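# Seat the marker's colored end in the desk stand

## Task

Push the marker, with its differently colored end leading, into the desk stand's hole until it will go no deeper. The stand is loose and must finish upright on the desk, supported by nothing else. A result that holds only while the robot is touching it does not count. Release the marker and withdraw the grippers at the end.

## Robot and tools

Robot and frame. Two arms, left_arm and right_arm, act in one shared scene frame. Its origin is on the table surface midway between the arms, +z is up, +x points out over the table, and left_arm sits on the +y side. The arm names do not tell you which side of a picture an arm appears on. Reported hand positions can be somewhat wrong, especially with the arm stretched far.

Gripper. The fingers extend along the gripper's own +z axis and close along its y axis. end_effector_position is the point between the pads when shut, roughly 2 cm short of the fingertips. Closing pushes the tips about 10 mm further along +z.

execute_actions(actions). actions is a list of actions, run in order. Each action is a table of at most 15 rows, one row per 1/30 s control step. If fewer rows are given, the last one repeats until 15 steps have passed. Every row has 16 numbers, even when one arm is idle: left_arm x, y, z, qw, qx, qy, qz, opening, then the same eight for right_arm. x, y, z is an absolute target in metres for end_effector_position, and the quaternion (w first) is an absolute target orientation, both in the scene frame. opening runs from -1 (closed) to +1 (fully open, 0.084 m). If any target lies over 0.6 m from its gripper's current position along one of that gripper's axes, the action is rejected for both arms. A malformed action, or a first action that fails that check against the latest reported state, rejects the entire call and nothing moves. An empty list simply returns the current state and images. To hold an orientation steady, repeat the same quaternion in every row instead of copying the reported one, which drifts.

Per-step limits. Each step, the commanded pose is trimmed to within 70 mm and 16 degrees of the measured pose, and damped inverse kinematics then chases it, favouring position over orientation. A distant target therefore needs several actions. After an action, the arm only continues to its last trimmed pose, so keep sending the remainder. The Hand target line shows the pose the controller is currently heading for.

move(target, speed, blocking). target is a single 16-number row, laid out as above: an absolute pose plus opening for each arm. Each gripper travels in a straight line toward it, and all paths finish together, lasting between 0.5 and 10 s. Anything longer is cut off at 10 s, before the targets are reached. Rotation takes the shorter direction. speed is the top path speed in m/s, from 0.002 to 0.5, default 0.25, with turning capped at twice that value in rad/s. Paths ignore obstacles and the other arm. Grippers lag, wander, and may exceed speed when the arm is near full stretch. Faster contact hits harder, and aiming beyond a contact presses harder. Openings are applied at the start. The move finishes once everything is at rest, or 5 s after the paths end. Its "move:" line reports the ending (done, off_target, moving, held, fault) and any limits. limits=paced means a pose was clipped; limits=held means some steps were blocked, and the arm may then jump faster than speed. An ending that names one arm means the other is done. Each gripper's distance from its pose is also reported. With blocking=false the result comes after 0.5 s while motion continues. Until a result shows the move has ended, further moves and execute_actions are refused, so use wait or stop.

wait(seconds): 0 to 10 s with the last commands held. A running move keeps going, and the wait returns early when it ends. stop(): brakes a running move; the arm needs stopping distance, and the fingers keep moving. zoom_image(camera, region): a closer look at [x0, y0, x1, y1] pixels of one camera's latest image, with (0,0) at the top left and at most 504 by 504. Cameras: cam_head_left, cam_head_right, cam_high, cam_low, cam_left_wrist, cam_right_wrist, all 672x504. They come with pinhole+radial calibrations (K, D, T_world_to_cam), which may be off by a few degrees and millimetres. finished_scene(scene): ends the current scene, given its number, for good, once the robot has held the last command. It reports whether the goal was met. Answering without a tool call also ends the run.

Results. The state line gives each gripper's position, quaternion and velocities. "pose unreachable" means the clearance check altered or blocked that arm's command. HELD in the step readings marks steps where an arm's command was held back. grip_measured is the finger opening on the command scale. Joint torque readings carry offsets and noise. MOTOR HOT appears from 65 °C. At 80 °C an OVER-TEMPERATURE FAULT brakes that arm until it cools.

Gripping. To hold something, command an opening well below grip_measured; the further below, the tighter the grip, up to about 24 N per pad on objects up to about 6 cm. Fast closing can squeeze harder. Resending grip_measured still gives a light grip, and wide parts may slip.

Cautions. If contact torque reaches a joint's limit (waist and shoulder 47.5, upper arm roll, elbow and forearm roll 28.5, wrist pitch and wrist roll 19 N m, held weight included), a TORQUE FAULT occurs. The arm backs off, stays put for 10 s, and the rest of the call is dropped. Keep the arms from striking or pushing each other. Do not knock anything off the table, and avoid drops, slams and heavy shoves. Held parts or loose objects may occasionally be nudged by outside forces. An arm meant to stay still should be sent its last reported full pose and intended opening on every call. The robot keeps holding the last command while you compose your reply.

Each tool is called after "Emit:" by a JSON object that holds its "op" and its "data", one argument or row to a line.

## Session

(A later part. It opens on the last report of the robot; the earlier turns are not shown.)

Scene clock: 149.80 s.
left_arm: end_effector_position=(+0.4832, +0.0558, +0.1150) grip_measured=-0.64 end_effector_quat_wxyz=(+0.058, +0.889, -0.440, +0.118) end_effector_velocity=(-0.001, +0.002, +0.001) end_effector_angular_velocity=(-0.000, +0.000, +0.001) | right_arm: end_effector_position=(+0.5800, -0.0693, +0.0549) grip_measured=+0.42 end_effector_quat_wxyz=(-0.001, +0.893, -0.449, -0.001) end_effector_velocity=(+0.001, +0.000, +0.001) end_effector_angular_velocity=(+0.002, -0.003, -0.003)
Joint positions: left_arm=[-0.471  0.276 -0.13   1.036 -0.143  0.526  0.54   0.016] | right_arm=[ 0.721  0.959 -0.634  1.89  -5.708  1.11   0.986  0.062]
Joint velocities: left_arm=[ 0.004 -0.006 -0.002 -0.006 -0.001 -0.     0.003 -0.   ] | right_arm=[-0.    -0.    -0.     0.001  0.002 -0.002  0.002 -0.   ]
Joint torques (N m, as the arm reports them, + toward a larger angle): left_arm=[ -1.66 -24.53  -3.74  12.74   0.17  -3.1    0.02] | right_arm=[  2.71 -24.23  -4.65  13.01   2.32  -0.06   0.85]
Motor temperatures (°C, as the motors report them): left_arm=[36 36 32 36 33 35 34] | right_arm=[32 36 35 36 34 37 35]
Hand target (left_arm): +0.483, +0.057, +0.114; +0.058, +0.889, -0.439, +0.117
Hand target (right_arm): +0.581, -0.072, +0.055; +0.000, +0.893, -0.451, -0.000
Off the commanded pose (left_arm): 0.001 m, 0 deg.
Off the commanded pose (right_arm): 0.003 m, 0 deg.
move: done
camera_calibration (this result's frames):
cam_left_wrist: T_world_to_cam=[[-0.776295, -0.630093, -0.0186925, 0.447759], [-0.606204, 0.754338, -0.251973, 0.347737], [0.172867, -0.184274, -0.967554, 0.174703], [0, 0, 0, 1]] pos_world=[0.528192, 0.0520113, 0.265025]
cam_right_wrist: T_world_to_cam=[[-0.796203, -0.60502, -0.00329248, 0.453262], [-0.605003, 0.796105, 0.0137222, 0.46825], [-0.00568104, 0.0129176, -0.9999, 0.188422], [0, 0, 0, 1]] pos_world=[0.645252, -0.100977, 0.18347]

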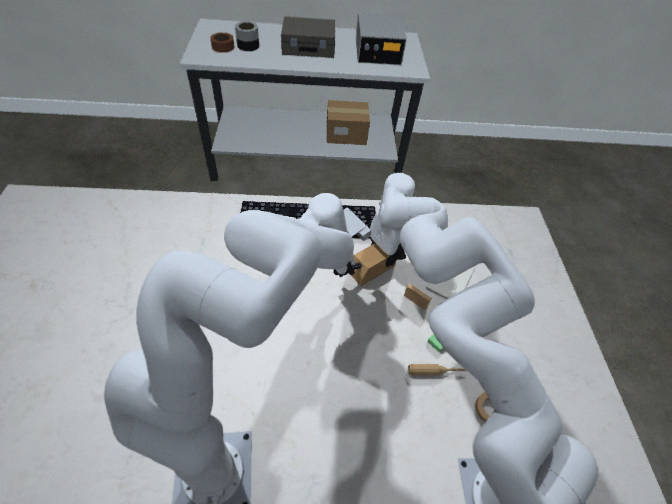

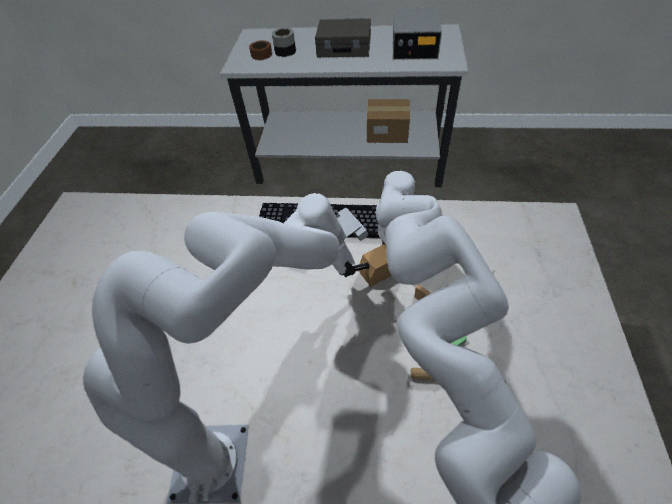

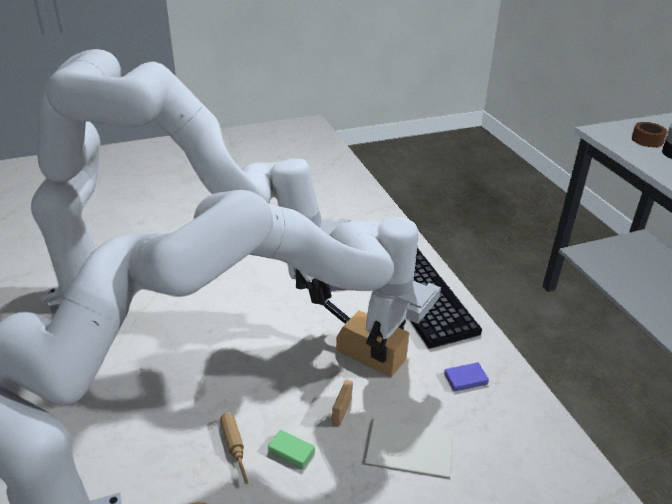

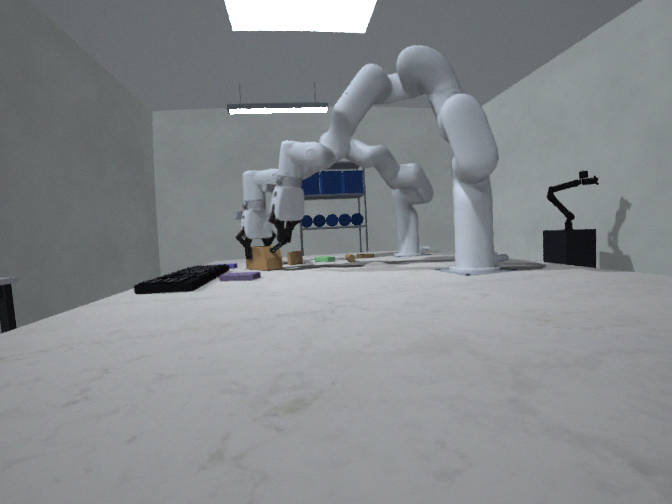

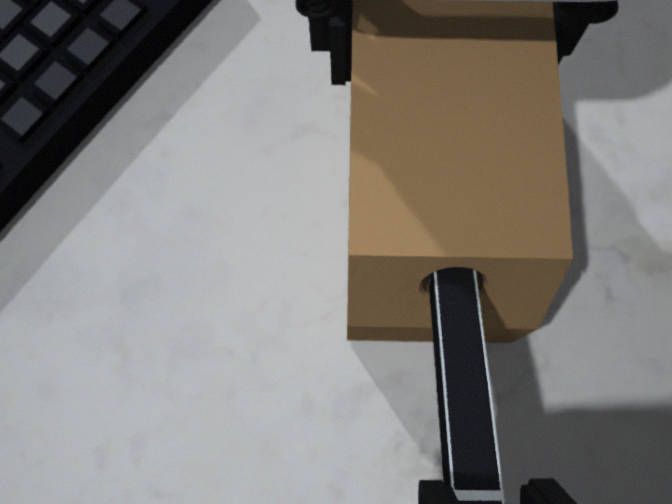

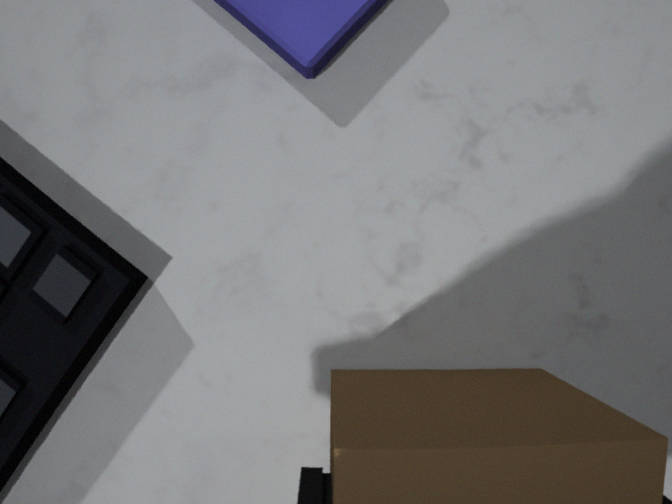

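Emit:
{"op": "execute_actions", "data": {
  "actions": [
    [[0.4835,0.0558,0.1145,0.0578,0.8888,-0.4393,0.1170,-0.3,0.581,-0.072,0.055,0,0.8926,-0.4509,0,-0.3]]
  ]
}}

Emit:
{"op": "zoom_image", "data": {
  "camera": "cam_low",
  "region": [245, 220, 305, 270]
}}

Emit:
{"op": "zoom_image", "data": {
  "camera": "cam_high",
  "region": [290, 270, 380, 350]
}}

Scene clock: 153.57 s.
left_arm: end_effector_position=(+0.4836, +0.0558, +0.1145) grip_measured=-0.32 end_effector_quat_wxyz=(+0.058, +0.889, -0.439, +0.117) end_effector_velocity=(-0.001, -0.001, -0.000) end_effector_angular_velocity=(-0.000, +0.001, -0.002) | right_arm: end_effector_position=(+0.5810, -0.0720, +0.0550) grip_measured=+0.42 end_effector_quat_wxyz=(+0.000, +0.893, -0.451, -0.000) end_effector_velocity=(+0.001, -0.001, +0.000) end_effector_angular_velocity=(+0.001, -0.001, -0.001)
Joint positions: left_arm=[-0.472  0.278 -0.129  1.039 -0.142  0.528  0.538  0.03 ] | right_arm=[ 0.719  0.959 -0.636  1.89  -5.709  1.109  0.986  0.062]
Joint velocities: left_arm=[-0.001  0.    -0.002 -0.     0.     0.    -0.002  0.001] | right_arm=[-0.002 -0.    -0.     0.001  0.001 -0.    -0.001  0.   ]
Joint torques (N m, as the arm reports them, + toward a larger angle): left_arm=[ -0.9  -23.95  -1.17  10.42   0.41  -1.92   0.05] | right_arm=[ -1.69 -23.43 -11.61  11.66   0.81  -0.88   0.79]
Motor temperatures (°C, as the motors report them): left_arm=[36 36 32 36 33 35 34] | right_arm=[32 36 35 36 34 37 35]
Hand target (left_arm): +0.484, +0.056, +0.114; +0.058, +0.889, -0.439, +0.117
Hand target (right_arm): +0.581, -0.072, +0.055; -0.000, +0.893, -0.451, -0.000
Off the commanded pose (left_arm): 0.000 m, 0 deg.
Off the commanded pose (right_arm): 0.000 m, 0 deg.
Step readings (end_effector_position):
0: left_arm (+0.4828, +0.0568, +0.1145) | right_arm (+0.5810, -0.0721, +0.0550)
1: left_arm (+0.4828, +0.0568, +0.1145) | right_arm (+0.5810, -0.0721, +0.0550)
2: left_arm (+0.4829, +0.0567, +0.1145) | right_arm (+0.5810, -0.0721, +0.0550)
4: left_arm (+0.4836, +0.0564, +0.1147) | right_arm (+0.5810, -0.0720, +0.0550)
8: left_arm (+0.4839, +0.0560, +0.1149) | right_arm (+0.5810, -0.0720, +0.0550)
15: end_effector_position above
camera_calibration (this result's frames):
cam_left_wrist: T_world_to_cam=[[-0.775764, -0.630764, -0.0181123, 0.447728], [-0.607272, 0.754057, -0.250236, 0.348176], [0.171498, -0.183125, -0.968015, 0.17489], [0, 0, 0, 1]] pos_world=[0.528776, 0.0518926, 0.264532]
cam_right_wrist: T_world_to_cam=[[-0.798202, -0.602383, -0.00297613, 0.453763], [-0.602376, 0.798138, 0.0108834, 0.469805], [-0.00418064, 0.0104799, -0.999936, 0.187495], [0, 0, 0, 1]] pos_world=[0.645978, -0.103595, 0.18372]

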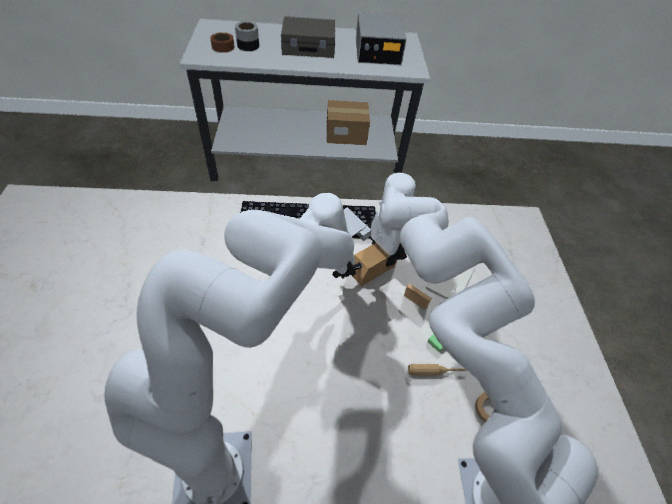

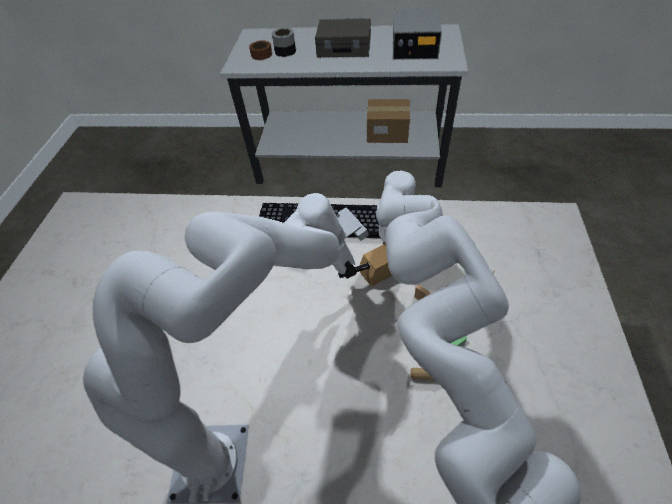

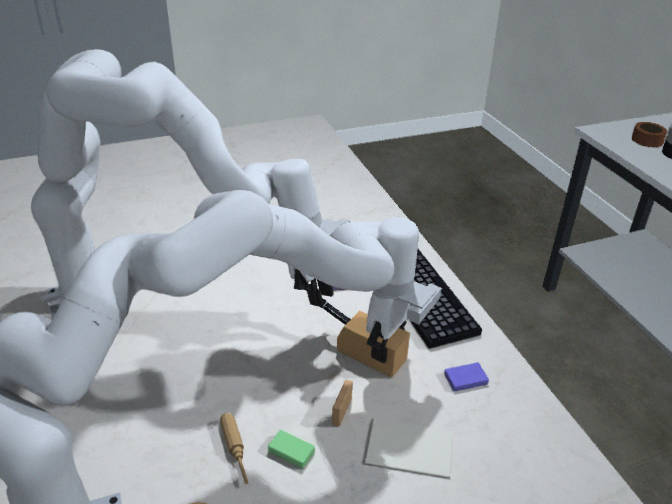

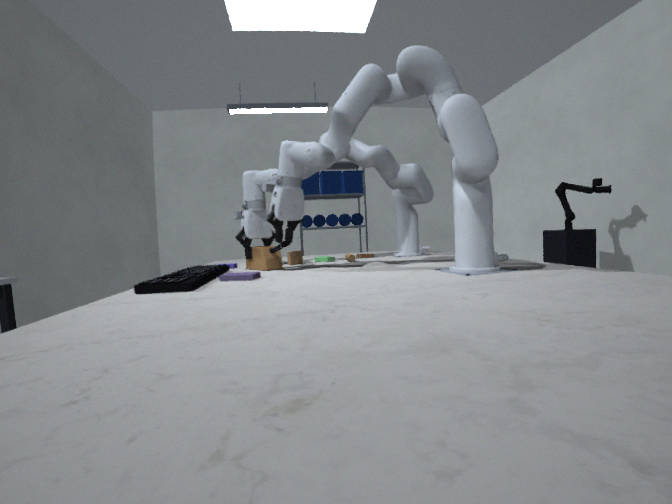

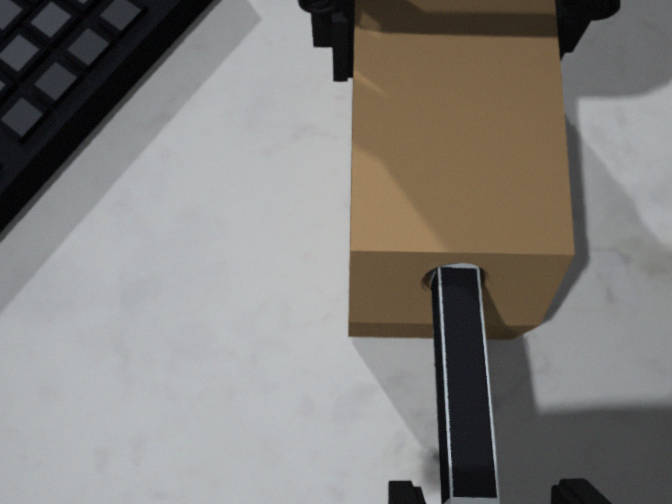

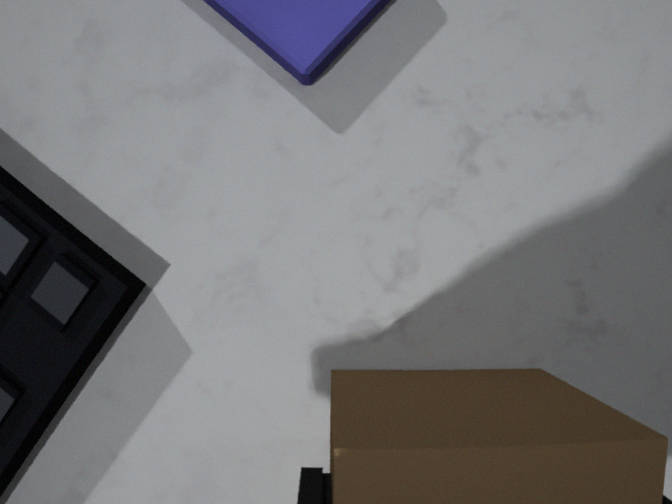

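Region (245, 220, 305, 270) of cam_low's 672x504 image, scaled by 8.400, with more detail than that image has.

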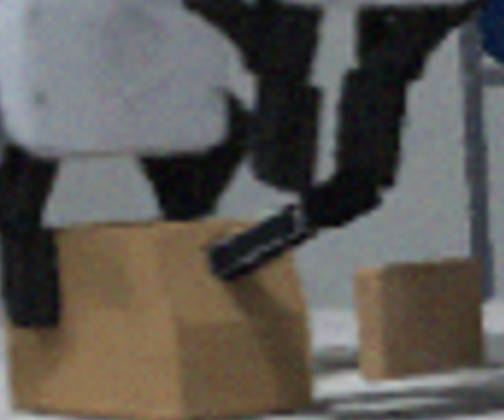

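Region (290, 270, 380, 350) of cam_high's 672x504 image, scaled by 5.600, with more detail than that image has.

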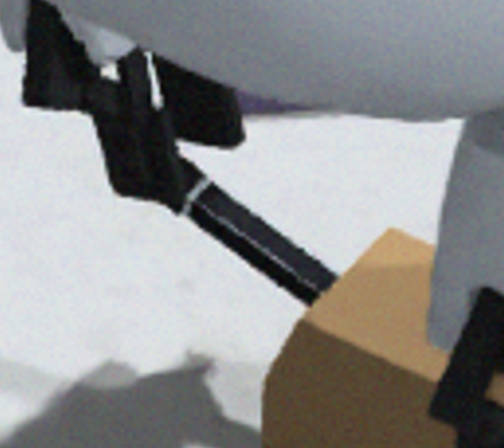

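Emit:
{"op": "execute_actions", "data": {
  "actions": [
    [[0.4822,0.0575,0.110,0.0578,0.8888,-0.4393,0.1170,-0.3,0.581,-0.072,0.055,0,0.8926,-0.4509,0,-0.3]],
    [[0.4808,0.0593,0.1056,0.0578,0.8888,-0.4393,0.1170,-0.4,0.581,-0.072,0.055,0,0.8926,-0.4509,0,-0.3]],
    [[0.4808,0.0593,0.1056,0.0578,0.8888,-0.4393,0.1170,-0.65,0.581,-0.072,0.055,0,0.8926,-0.4509,0,-0.3]],
    [[0.4808,0.0593,0.1056,0.0578,0.8888,-0.4393,0.1170,-1,0.581,-0.072,0.055,0,0.8926,-0.4509,0,-0.3]],
    [[0.4814,0.0585,0.1080,0.0521,0.8903,-0.44,0.1053,-1,0.581,-0.072,0.055,0,0.8926,-0.4509,0,-0.3]],
    [[0.4825,0.0570,0.1073,0.0521,0.8903,-0.44,0.1053,-1,0.581,-0.072,0.055,0,0.8926,-0.4509,0,-0.3]],
    [[0.4837,0.0555,0.1066,0.0521,0.8903,-0.44,0.1053,-1,0.581,-0.072,0.055,0,0.8926,-0.4509,0,-0.3]]
  ]
}}

Emit:
{"op": "zoom_image", "data": {
  "camera": "cam_high",
  "region": [290, 270, 380, 350]
}}

Scene clock: 165.03 s.
left_arm: end_effector_position=(+0.4834, +0.0563, +0.1062) grip_measured=-0.64 end_effector_quat_wxyz=(+0.052, +0.891, -0.440, +0.104) end_effector_velocity=(+0.002, +0.002, +0.000) end_effector_angular_velocity=(-0.001, -0.001, +0.004) | right_arm: end_effector_position=(+0.5816, -0.0735, +0.0551) grip_measured=+0.42 end_effector_quat_wxyz=(+0.000, +0.892, -0.452, +0.001) end_effector_velocity=(-0.000, +0.000, -0.000) end_effector_angular_velocity=(-0.000, +0.000, -0.000)
Joint positions: left_arm=[-0.484  0.302 -0.118  1.057 -0.117  0.547  0.516  0.016] | right_arm=[ 0.718  0.959 -0.638  1.889 -5.709  1.109  0.986  0.062]
Joint velocities: left_arm=[ 0.003  0.001  0.001  0.001 -0.001 -0.001  0.001  0.   ] | right_arm=[ 0.002 -0.    -0.001 -0.001  0.    -0.     0.001 -0.   ]
Joint torques (N m, as the arm reports them, + toward a larger angle): left_arm=[ -2.22 -22.98  -4.11  13.52   0.05  -3.78   0.03] | right_arm=[  2.7  -24.65  -5.93  12.39   1.58   0.23   0.35]
Motor temperatures (°C, as the motors report them): left_arm=[36 36 32 36 33 35 34] | right_arm=[32 36 35 36 34 37 35]
Hand target (left_arm): +0.484, +0.055, +0.107; +0.052, +0.890, -0.440, +0.105
Hand target (right_arm): +0.581, -0.072, +0.055; +0.000, +0.893, -0.451, +0.000
Off the commanded pose (left_arm): 0.001 m, 0 deg.
Off the commanded pose (right_arm): 0.002 m, 0 deg.
Step readings (end_effector_position; steps 1 to 15: 1st action; 16 to 30: 2nd action; 31 to 45: 3rd action; 46 to 60: 4th action; 61 to 75: 5th action; 76 to 90: 6th action; 91 to 105: 7th action):
0: left_arm (+0.4835, +0.0558, +0.1145) | right_arm (+0.5810, -0.0720, +0.0550)
1: left_arm (+0.4835, +0.0558, +0.1144) | right_arm (+0.5810, -0.0720, +0.0550)
2: left_arm (+0.4835, +0.0559, +0.1141) | right_arm (+0.5810, -0.0720, +0.0550)
4: left_arm (+0.4829, +0.0566, +0.1123) | right_arm (+0.5810, -0.0720, +0.0550)
8: left_arm (+0.4821, +0.0576, +0.1100) | right_arm (+0.5810, -0.0720, +0.0550)
15: left_arm (+0.4823, +0.0575, +0.1101) | right_arm (+0.5810, -0.0720, +0.0550)
16: left_arm (+0.4822, +0.0575, +0.1100) | right_arm (+0.5810, -0.0720, +0.0550)
17: left_arm (+0.4822, +0.0576, +0.1097) | right_arm (+0.5810, -0.0720, +0.0550)
19: left_arm (+0.4816, +0.0584, +0.1078) | right_arm (+0.5810, -0.0720, +0.0550)
23: left_arm (+0.4807, +0.0594, +0.1057) | right_arm (+0.5810, -0.0720, +0.0550)
30: left_arm (+0.4809, +0.0593, +0.1057) | right_arm (+0.5810, -0.0720, +0.0550)
31: left_arm (+0.4809, +0.0593, +0.1057) | right_arm (+0.5810, -0.0720, +0.0550)
32: left_arm (+0.4808, +0.0593, +0.1057) | right_arm (+0.5810, -0.0720, +0.0550)
34: left_arm (+0.4808, +0.0593, +0.1056) | right_arm (+0.5810, -0.0720, +0.0550)
38: left_arm (+0.4806, +0.0591, +0.1056) | right_arm (+0.5810, -0.0720, +0.0550)
45: left_arm (+0.4807, +0.0592, +0.1056) | right_arm (+0.5810, -0.0720, +0.0550)
46: left_arm (+0.4807, +0.0592, +0.1056) | right_arm (+0.5810, -0.0720, +0.0550)
47: left_arm (+0.4807, +0.0592, +0.1056) | right_arm (+0.5810, -0.0720, +0.0550)
49: left_arm (+0.4807, +0.0592, +0.1056) | right_arm (+0.5810, -0.0720, +0.0550)
53: left_arm (+0.4807, +0.0592, +0.1056) | right_arm (+0.5810, -0.0720, +0.0550)
60: left_arm (+0.4808, +0.0593, +0.1056) | right_arm (+0.5810, -0.0720, +0.0550)
61: left_arm (+0.4808, +0.0593, +0.1056) | right_arm (+0.5810, -0.0720, +0.0550)
62: left_arm (+0.4807, +0.0594, +0.1057) | right_arm (+0.5810, -0.0720, +0.0550)
64: left_arm (+0.4811, +0.0590, +0.1068) | right_arm (+0.5810, -0.0720, +0.0550)
68: left_arm (+0.4815, +0.0585, +0.1080) | right_arm (+0.5810, -0.0720, +0.0550)
75: left_arm (+0.4814, +0.0585, +0.1080) | right_arm (+0.5810, -0.0720, +0.0550)
76: left_arm (+0.4814, +0.0585, +0.1080) | right_arm (+0.5810, -0.0720, +0.0550)
77: left_arm (+0.4816, +0.0583, +0.1079) | right_arm (+0.5810, -0.0720, +0.0550)
79: left_arm (+0.4818, +0.0582, +0.1073) | right_arm (+0.5811, -0.0721, +0.0550)
83: left_arm (+0.4821, +0.0578, +0.1070) | right_arm (+0.5812, -0.0725, +0.0550)
90: left_arm (+0.4824, +0.0574, +0.1071) | right_arm (+0.5813, -0.0728, +0.0550)
91: left_arm (+0.4824, +0.0574, +0.1071) | right_arm (+0.5813, -0.0728, +0.0550)
92: left_arm (+0.4825, +0.0573, +0.1070) | right_arm (+0.5813, -0.0728, +0.0550)
94: left_arm (+0.4829, +0.0569, +0.1065) | right_arm (+0.5815, -0.0733, +0.0551)
98: left_arm (+0.4833, +0.0564, +0.1062) | right_arm (+0.5817, -0.0737, +0.0551)
105: end_effector_position above
camera_calibration (this result's frames):
cam_left_wrist: T_world_to_cam=[[-0.775654, -0.630898, -0.0181159, 0.447695], [-0.611989, 0.758806, -0.222895, 0.344762], [0.154371, -0.161803, -0.974674, 0.174661], [0, 0, 0, 1]] pos_world=[0.531285, 0.0491029, 0.255194]
cam_right_wrist: T_world_to_cam=[[-0.799329, -0.600886, -0.00309193, 0.454139], [-0.600886, 0.799282, 0.00920358, 0.47068], [-0.00305898, 0.00921458, -0.999953, 0.186886], [0, 0, 0, 1]] pos_world=[0.646403, -0.105042, 0.183949]

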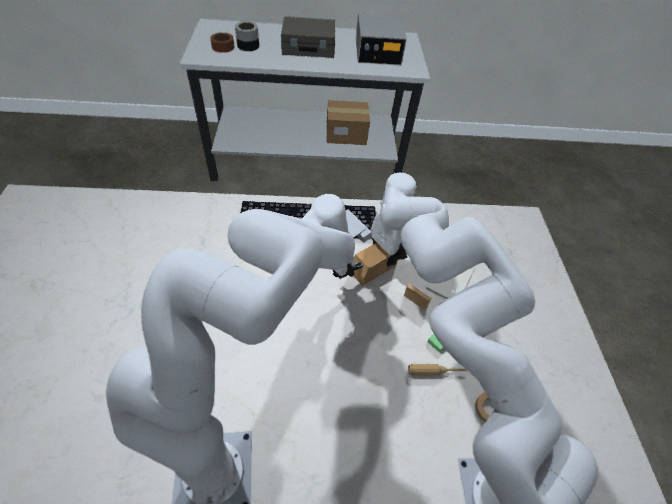

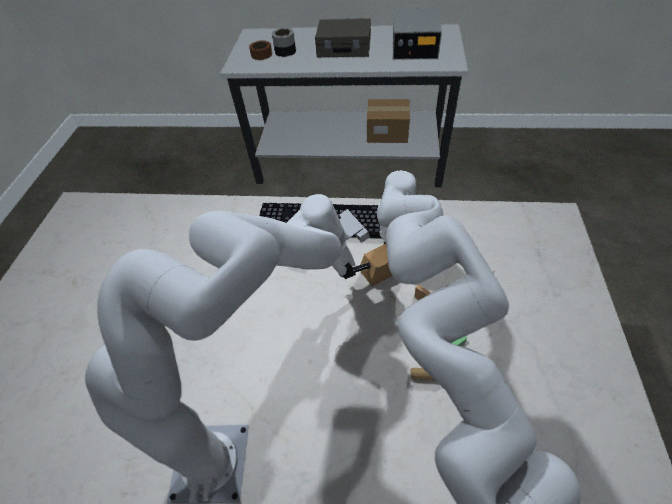

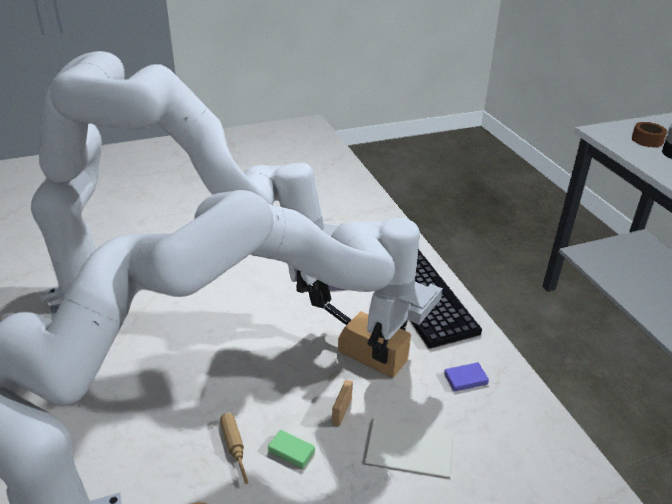

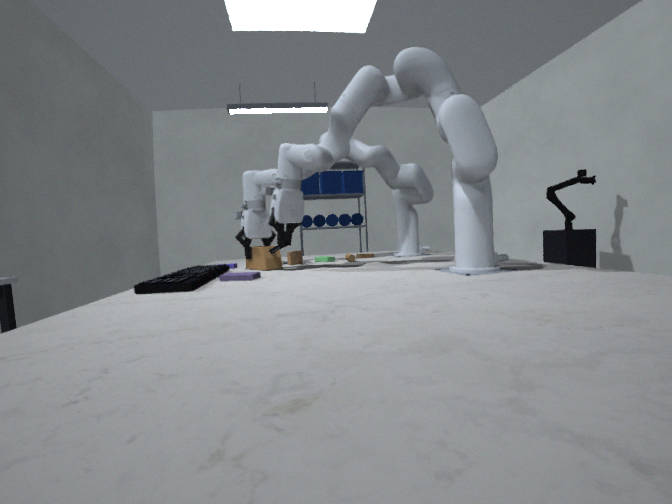

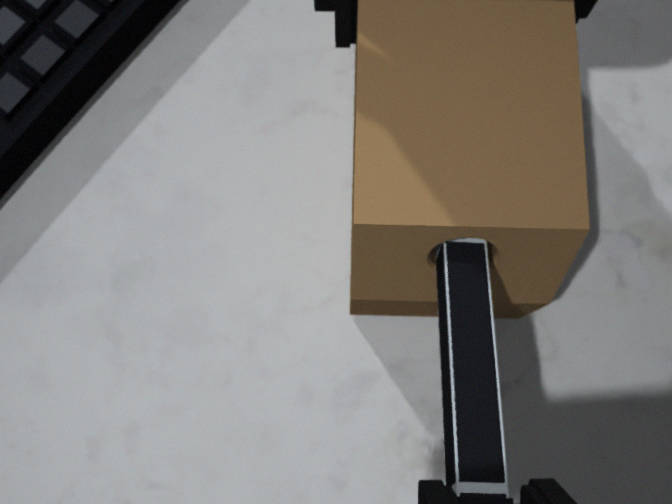

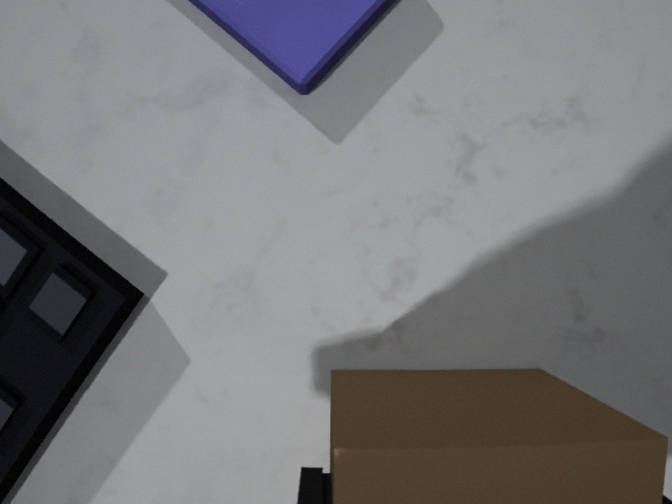

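Region (290, 270, 380, 350) of cam_high's 672x504 image, scaled by 5.600, with more detail than that image has.

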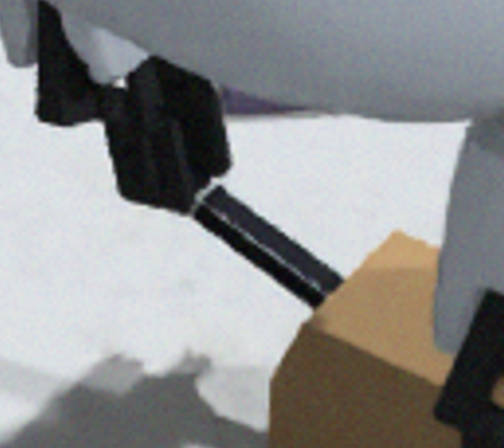

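It's bottomed. Release and retreat.

Emit:
{"op": "execute_actions", "data": {
  "actions": [
    [[0.4822,0.0575,0.1070,0.0521,0.8903,-0.44,0.1053,-1,0.581,-0.072,0.055,0,0.8926,-0.4509,0,-0.3]],
    [[0.4822,0.0575,0.1070,0.0521,0.8903,-0.44,0.1053,-0.2,0.581,-0.072,0.055,0,0.8926,-0.4509,0,-0.3]],
    [[0.4822,0.0575,0.1070,0.0521,0.8903,-0.44,0.1053,0.3,0.581,-0.072,0.055,0,0.8926,-0.4509,0,1]]
  ]
}}

Emit:
{"op": "move", "data": {
  "target": [0.44,0.12,0.22,0.0521,0.8903,-0.44,0.1053,0.3,0.575,-0.09,0.17,0,0.8926,-0.4509,0,1],
  "speed": 0.15
}}

Scene clock: 170.10 s.
left_arm: end_effector_position=(+0.4822, +0.0575, +0.1070) grip_measured=+0.29 end_effector_quat_wxyz=(+0.052, +0.890, -0.440, +0.105) end_effector_velocity=(-0.000, -0.000, -0.000) end_effector_angular_velocity=(+0.000, +0.001, -0.001) | right_arm: end_effector_position=(+0.5810, -0.0721, +0.0549) grip_measured=+1.00 end_effector_quat_wxyz=(+0.000, +0.893, -0.451, +0.000) end_effector_velocity=(+0.000, -0.001, -0.000) end_effector_angular_velocity=(-0.001, -0.000, -0.001)
Joint positions: left_arm=[-0.481  0.296 -0.12   1.049 -0.119  0.544  0.519  0.056] | right_arm=[ 0.718  0.959 -0.636  1.89  -5.71   1.109  0.987  0.084]
Joint velocities: left_arm=[ 0.    -0.    -0.001 -0.     0.     0.    -0.     0.001] | right_arm=[-0.001  0.    -0.    -0.    -0.001 -0.001  0.001  0.001]
Joint torques (N m, as the arm reports them, + toward a larger angle): left_arm=[ -0.44 -24.26  -1.06  10.79   0.29  -1.63   0.02] | right_arm=[ -1.78 -22.5  -10.78  11.69   1.08  -0.89   0.86]
Motor temperatures (°C, as the motors report them): left_arm=[36 36 33 37 33 35 34] | right_arm=[32 36 35 36 34 37 35]
Hand target (left_arm): +0.482, +0.058, +0.107; +0.052, +0.890, -0.440, +0.105
Hand target (right_arm): +0.581, -0.072, +0.055; -0.000, +0.893, -0.451, -0.000
Off the commanded pose (left_arm): 0.000 m, 0 deg.
Off the commanded pose (right_arm): 0.000 m, 0 deg.
Step readings (end_effector_position; steps 1 to 15: 1st action; 16 to 30: 2nd action; 31 to 45: 3rd action):
0: left_arm (+0.4837, +0.0554, +0.1066) | right_arm (+0.5811, -0.0722, +0.0550)
1: left_arm (+0.4837, +0.0555, +0.1066) | right_arm (+0.5811, -0.0722, +0.0550)
2: left_arm (+0.4835, +0.0556, +0.1068) | right_arm (+0.5811, -0.0722, +0.0551)
4: left_arm (+0.4833, +0.0555, +0.1074) | right_arm (+0.5810, -0.0720, +0.0553)
8: left_arm (+0.4829, +0.0560, +0.1078) | right_arm (+0.5808, -0.0715, +0.0554)
15: left_arm (+0.4825, +0.0568, +0.1075) | right_arm (+0.5807, -0.0709, +0.0553)
16: left_arm (+0.4825, +0.0568, +0.1074) | right_arm (+0.5807, -0.0709, +0.0553)
17: left_arm (+0.4825, +0.0568, +0.1074) | right_arm (+0.5807, -0.0709, +0.0553)
19: left_arm (+0.4832, +0.0552, +0.1086) | right_arm (+0.5789, -0.0667, +0.0548)
23: left_arm (+0.4827, +0.0554, +0.1083) | right_arm (+0.5782, -0.0641, +0.0547)
30: left_arm (+0.4823, +0.0572, +0.1072) | right_arm (+0.5796, -0.0679, +0.0548)
31: left_arm (+0.4823, +0.0572, +0.1071) | right_arm (+0.5799, -0.0689, +0.0548)
32: left_arm (+0.4822, +0.0573, +0.1071) | right_arm (+0.5802, -0.0698, +0.0548)
34: left_arm (+0.4822, +0.0574, +0.1071) | right_arm (+0.5807, -0.0726, +0.0544)
38: left_arm (+0.4822, +0.0574, +0.1070) | right_arm (+0.5813, -0.0743, +0.0544)
45: end_effector_position above
camera_calibration (this result's frames):
cam_left_wrist: T_world_to_cam=[[-0.776114, -0.630316, -0.0186664, 0.44778], [-0.611052, 0.759046, -0.224643, 0.343016], [0.155765, -0.162943, -0.974262, 0.175216], [0, 0, 0, 1]] pos_world=[0.529837, 0.050428, 0.256121]
cam_right_wrist: T_world_to_cam=[[-0.798227, -0.602351, -0.00283223, 0.453732], [-0.602343, 0.798165, 0.0107636, 0.469847], [-0.00422285, 0.0102977, -0.999938, 0.187424], [0, 0, 0, 1]] pos_world=[0.645982, -0.10364, 0.18364]

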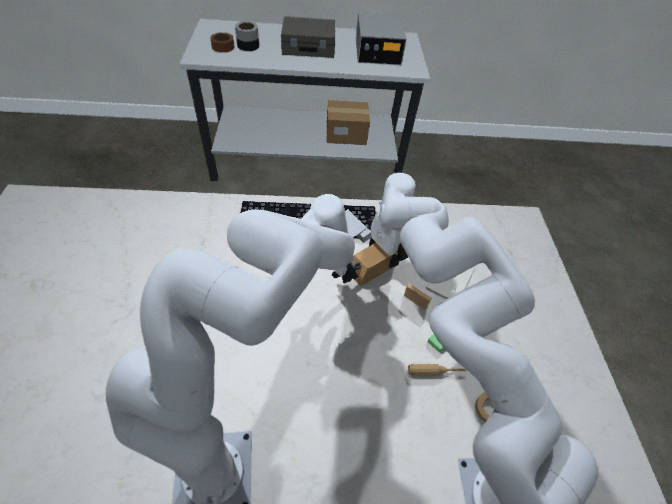

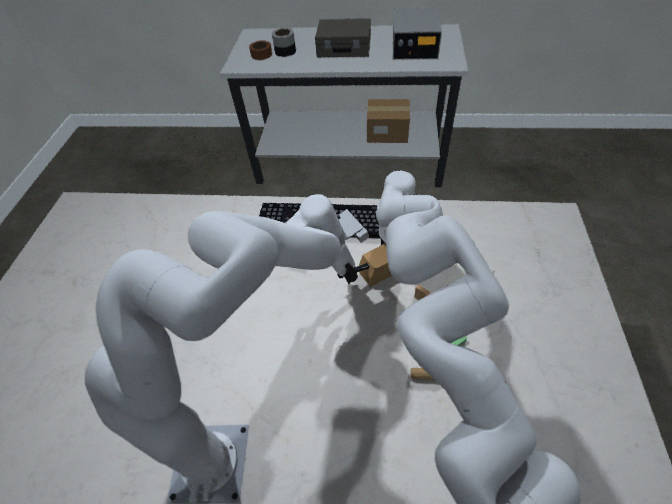

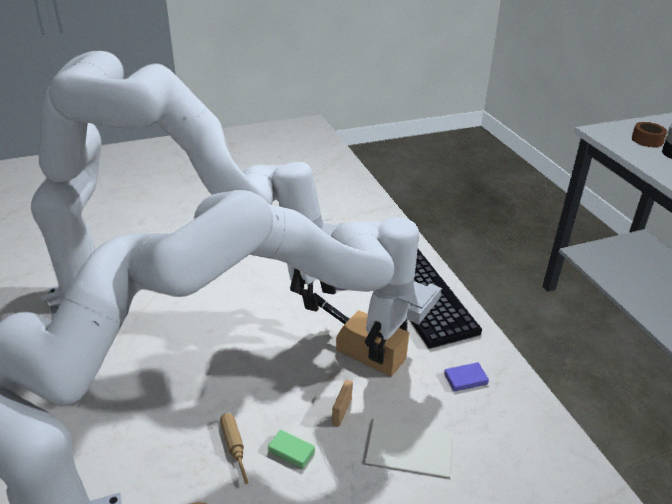

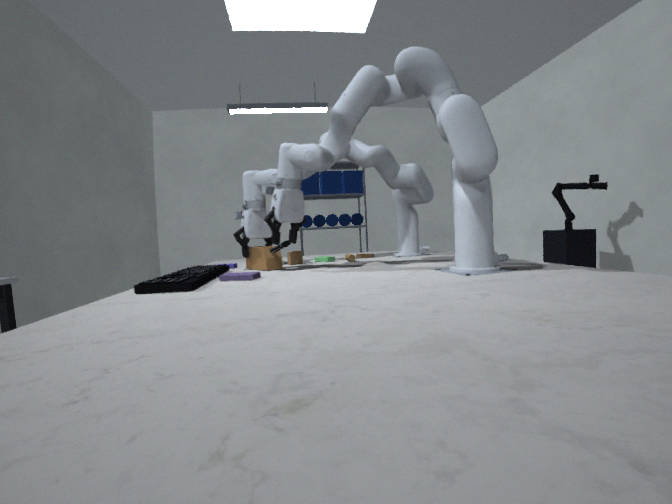

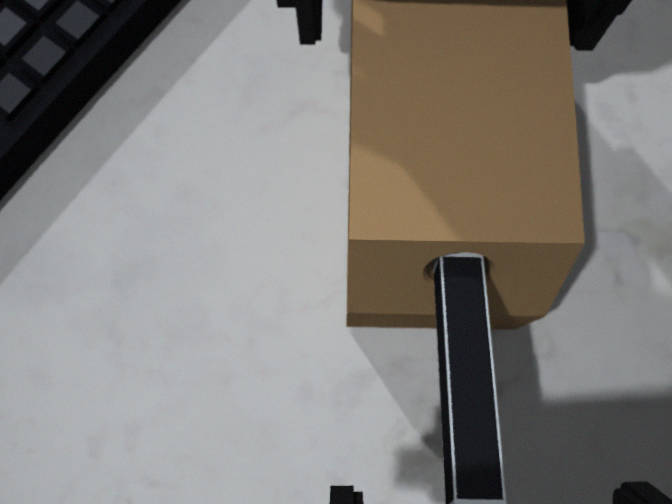

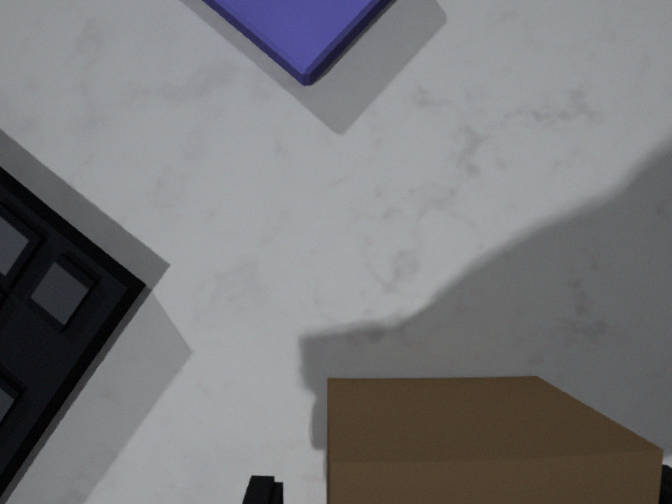

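Scene clock: 171.50 s.
left_arm: end_effector_position=(+0.4401, +0.1203, +0.2195) grip_measured=+0.29 end_effector_quat_wxyz=(+0.051, +0.890, -0.440, +0.105) end_effector_velocity=(+0.000, +0.001, +0.003) end_effector_angular_velocity=(-0.001, -0.003, +0.001) | right_arm: end_effector_position=(+0.5750, -0.0897, +0.1694) grip_measured=+1.00 end_effector_quat_wxyz=(+0.000, +0.893, -0.451, -0.000) end_effector_velocity=(+0.002, -0.001, +0.005) end_effector_angular_velocity=(+0.002, -0.006, -0.001)
Joint positions: left_arm=[-0.421 -0.078 -0.087  0.941 -0.164  0.82   0.608  0.056] | right_arm=[ 0.72   0.798 -0.699  1.944 -5.786  1.313  1.     0.084]
Joint velocities: left_arm=[ 0.002 -0.006  0.001  0.001  0.     0.004  0.001 -0.   ] | right_arm=[-0.002 -0.005 -0.003  0.005  0.     0.003 -0.001  0.   ]
Joint torques (N m, as the arm reports them, + toward a larger angle): left_arm=[ -0.41 -17.97   0.32  11.9    0.49  -1.51   0.09] | right_arm=[ -1.87 -22.76  -9.49  12.34   0.75  -1.11   0.65]
Motor temperatures (°C, as the motors report them): left_arm=[36 36 33 37 33 35 34] | right_arm=[32 36 35 36 34 37 35]
Hand target (left_arm): +0.440, +0.120, +0.220; +0.051, +0.890, -0.440, +0.105
Hand target (right_arm): +0.575, -0.090, +0.170; -0.000, +0.893, -0.451, -0.000
Off the commanded pose (left_arm): 0.001 m, 0 deg.
Off the commanded pose (right_arm): 0.001 m, 0 deg.
move: done
camera_calibration (this result's frames):
cam_left_wrist: T_world_to_cam=[[-0.776306, -0.630057, -0.0194314, 0.457038], [-0.610887, 0.759574, -0.223305, 0.294478], [0.155454, -0.161482, -0.974555, 0.301636], [0, 0, 0, 1]] pos_world=[0.487803, 0.112991, 0.3686]
cam_right_wrist: T_world_to_cam=[[-0.797868, -0.602827, -0.00231824, 0.438379], [-0.60281, 0.797801, 0.0115183, 0.479146], [-0.00509407, 0.0105876, -0.999931, 0.302595], [0, 0, 0, 1]] pos_world=[0.640144, -0.1212, 0.298071]

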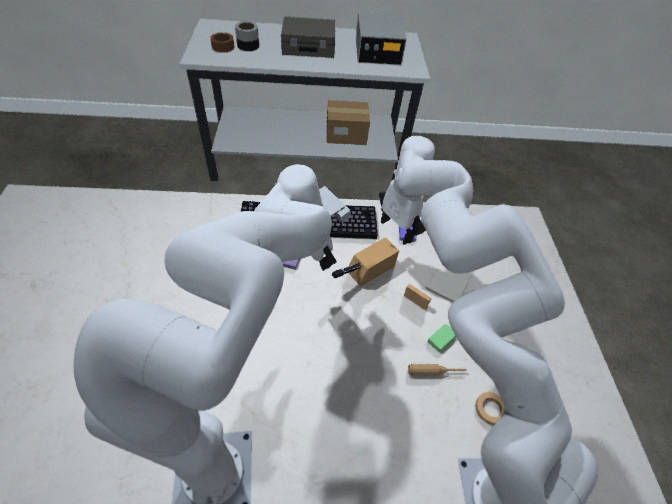

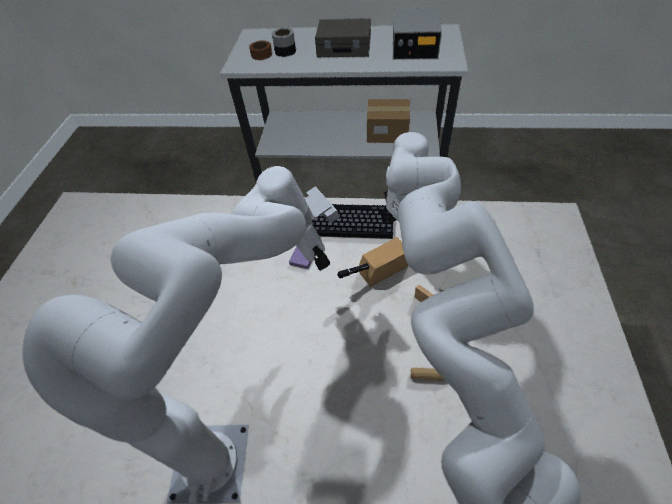

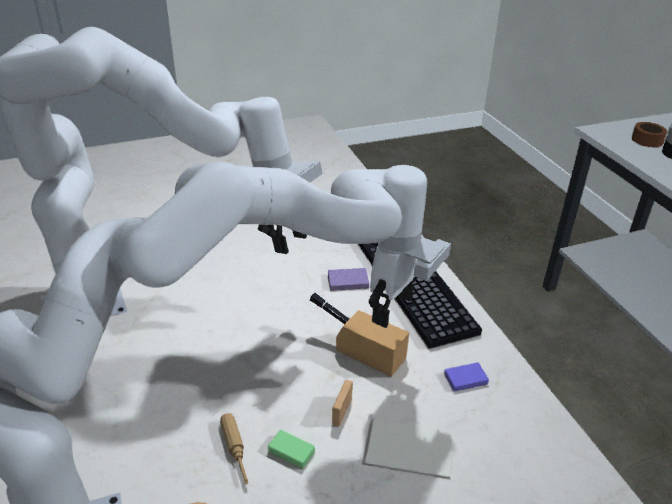

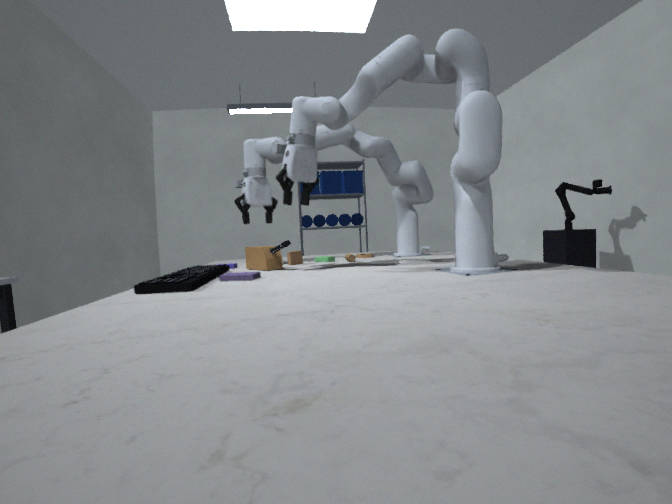

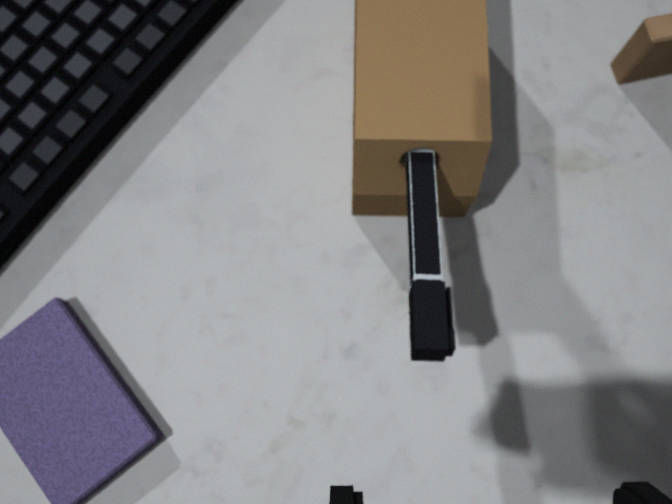

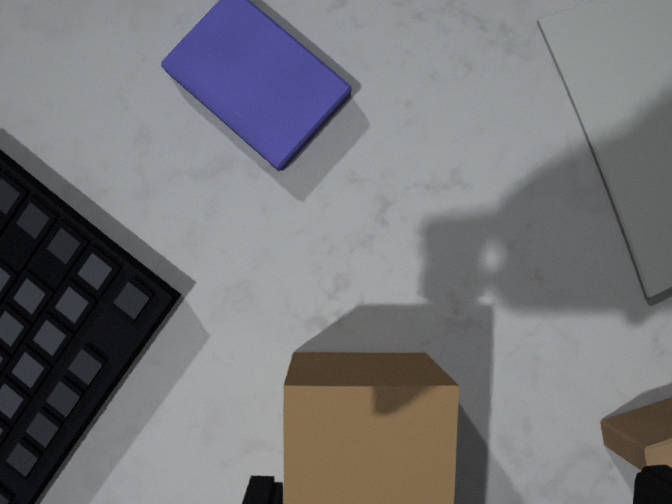

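Emit:
{"op": "finished_scene", "data": {
  "scene": 1
}}

The scene is finished: the task was done.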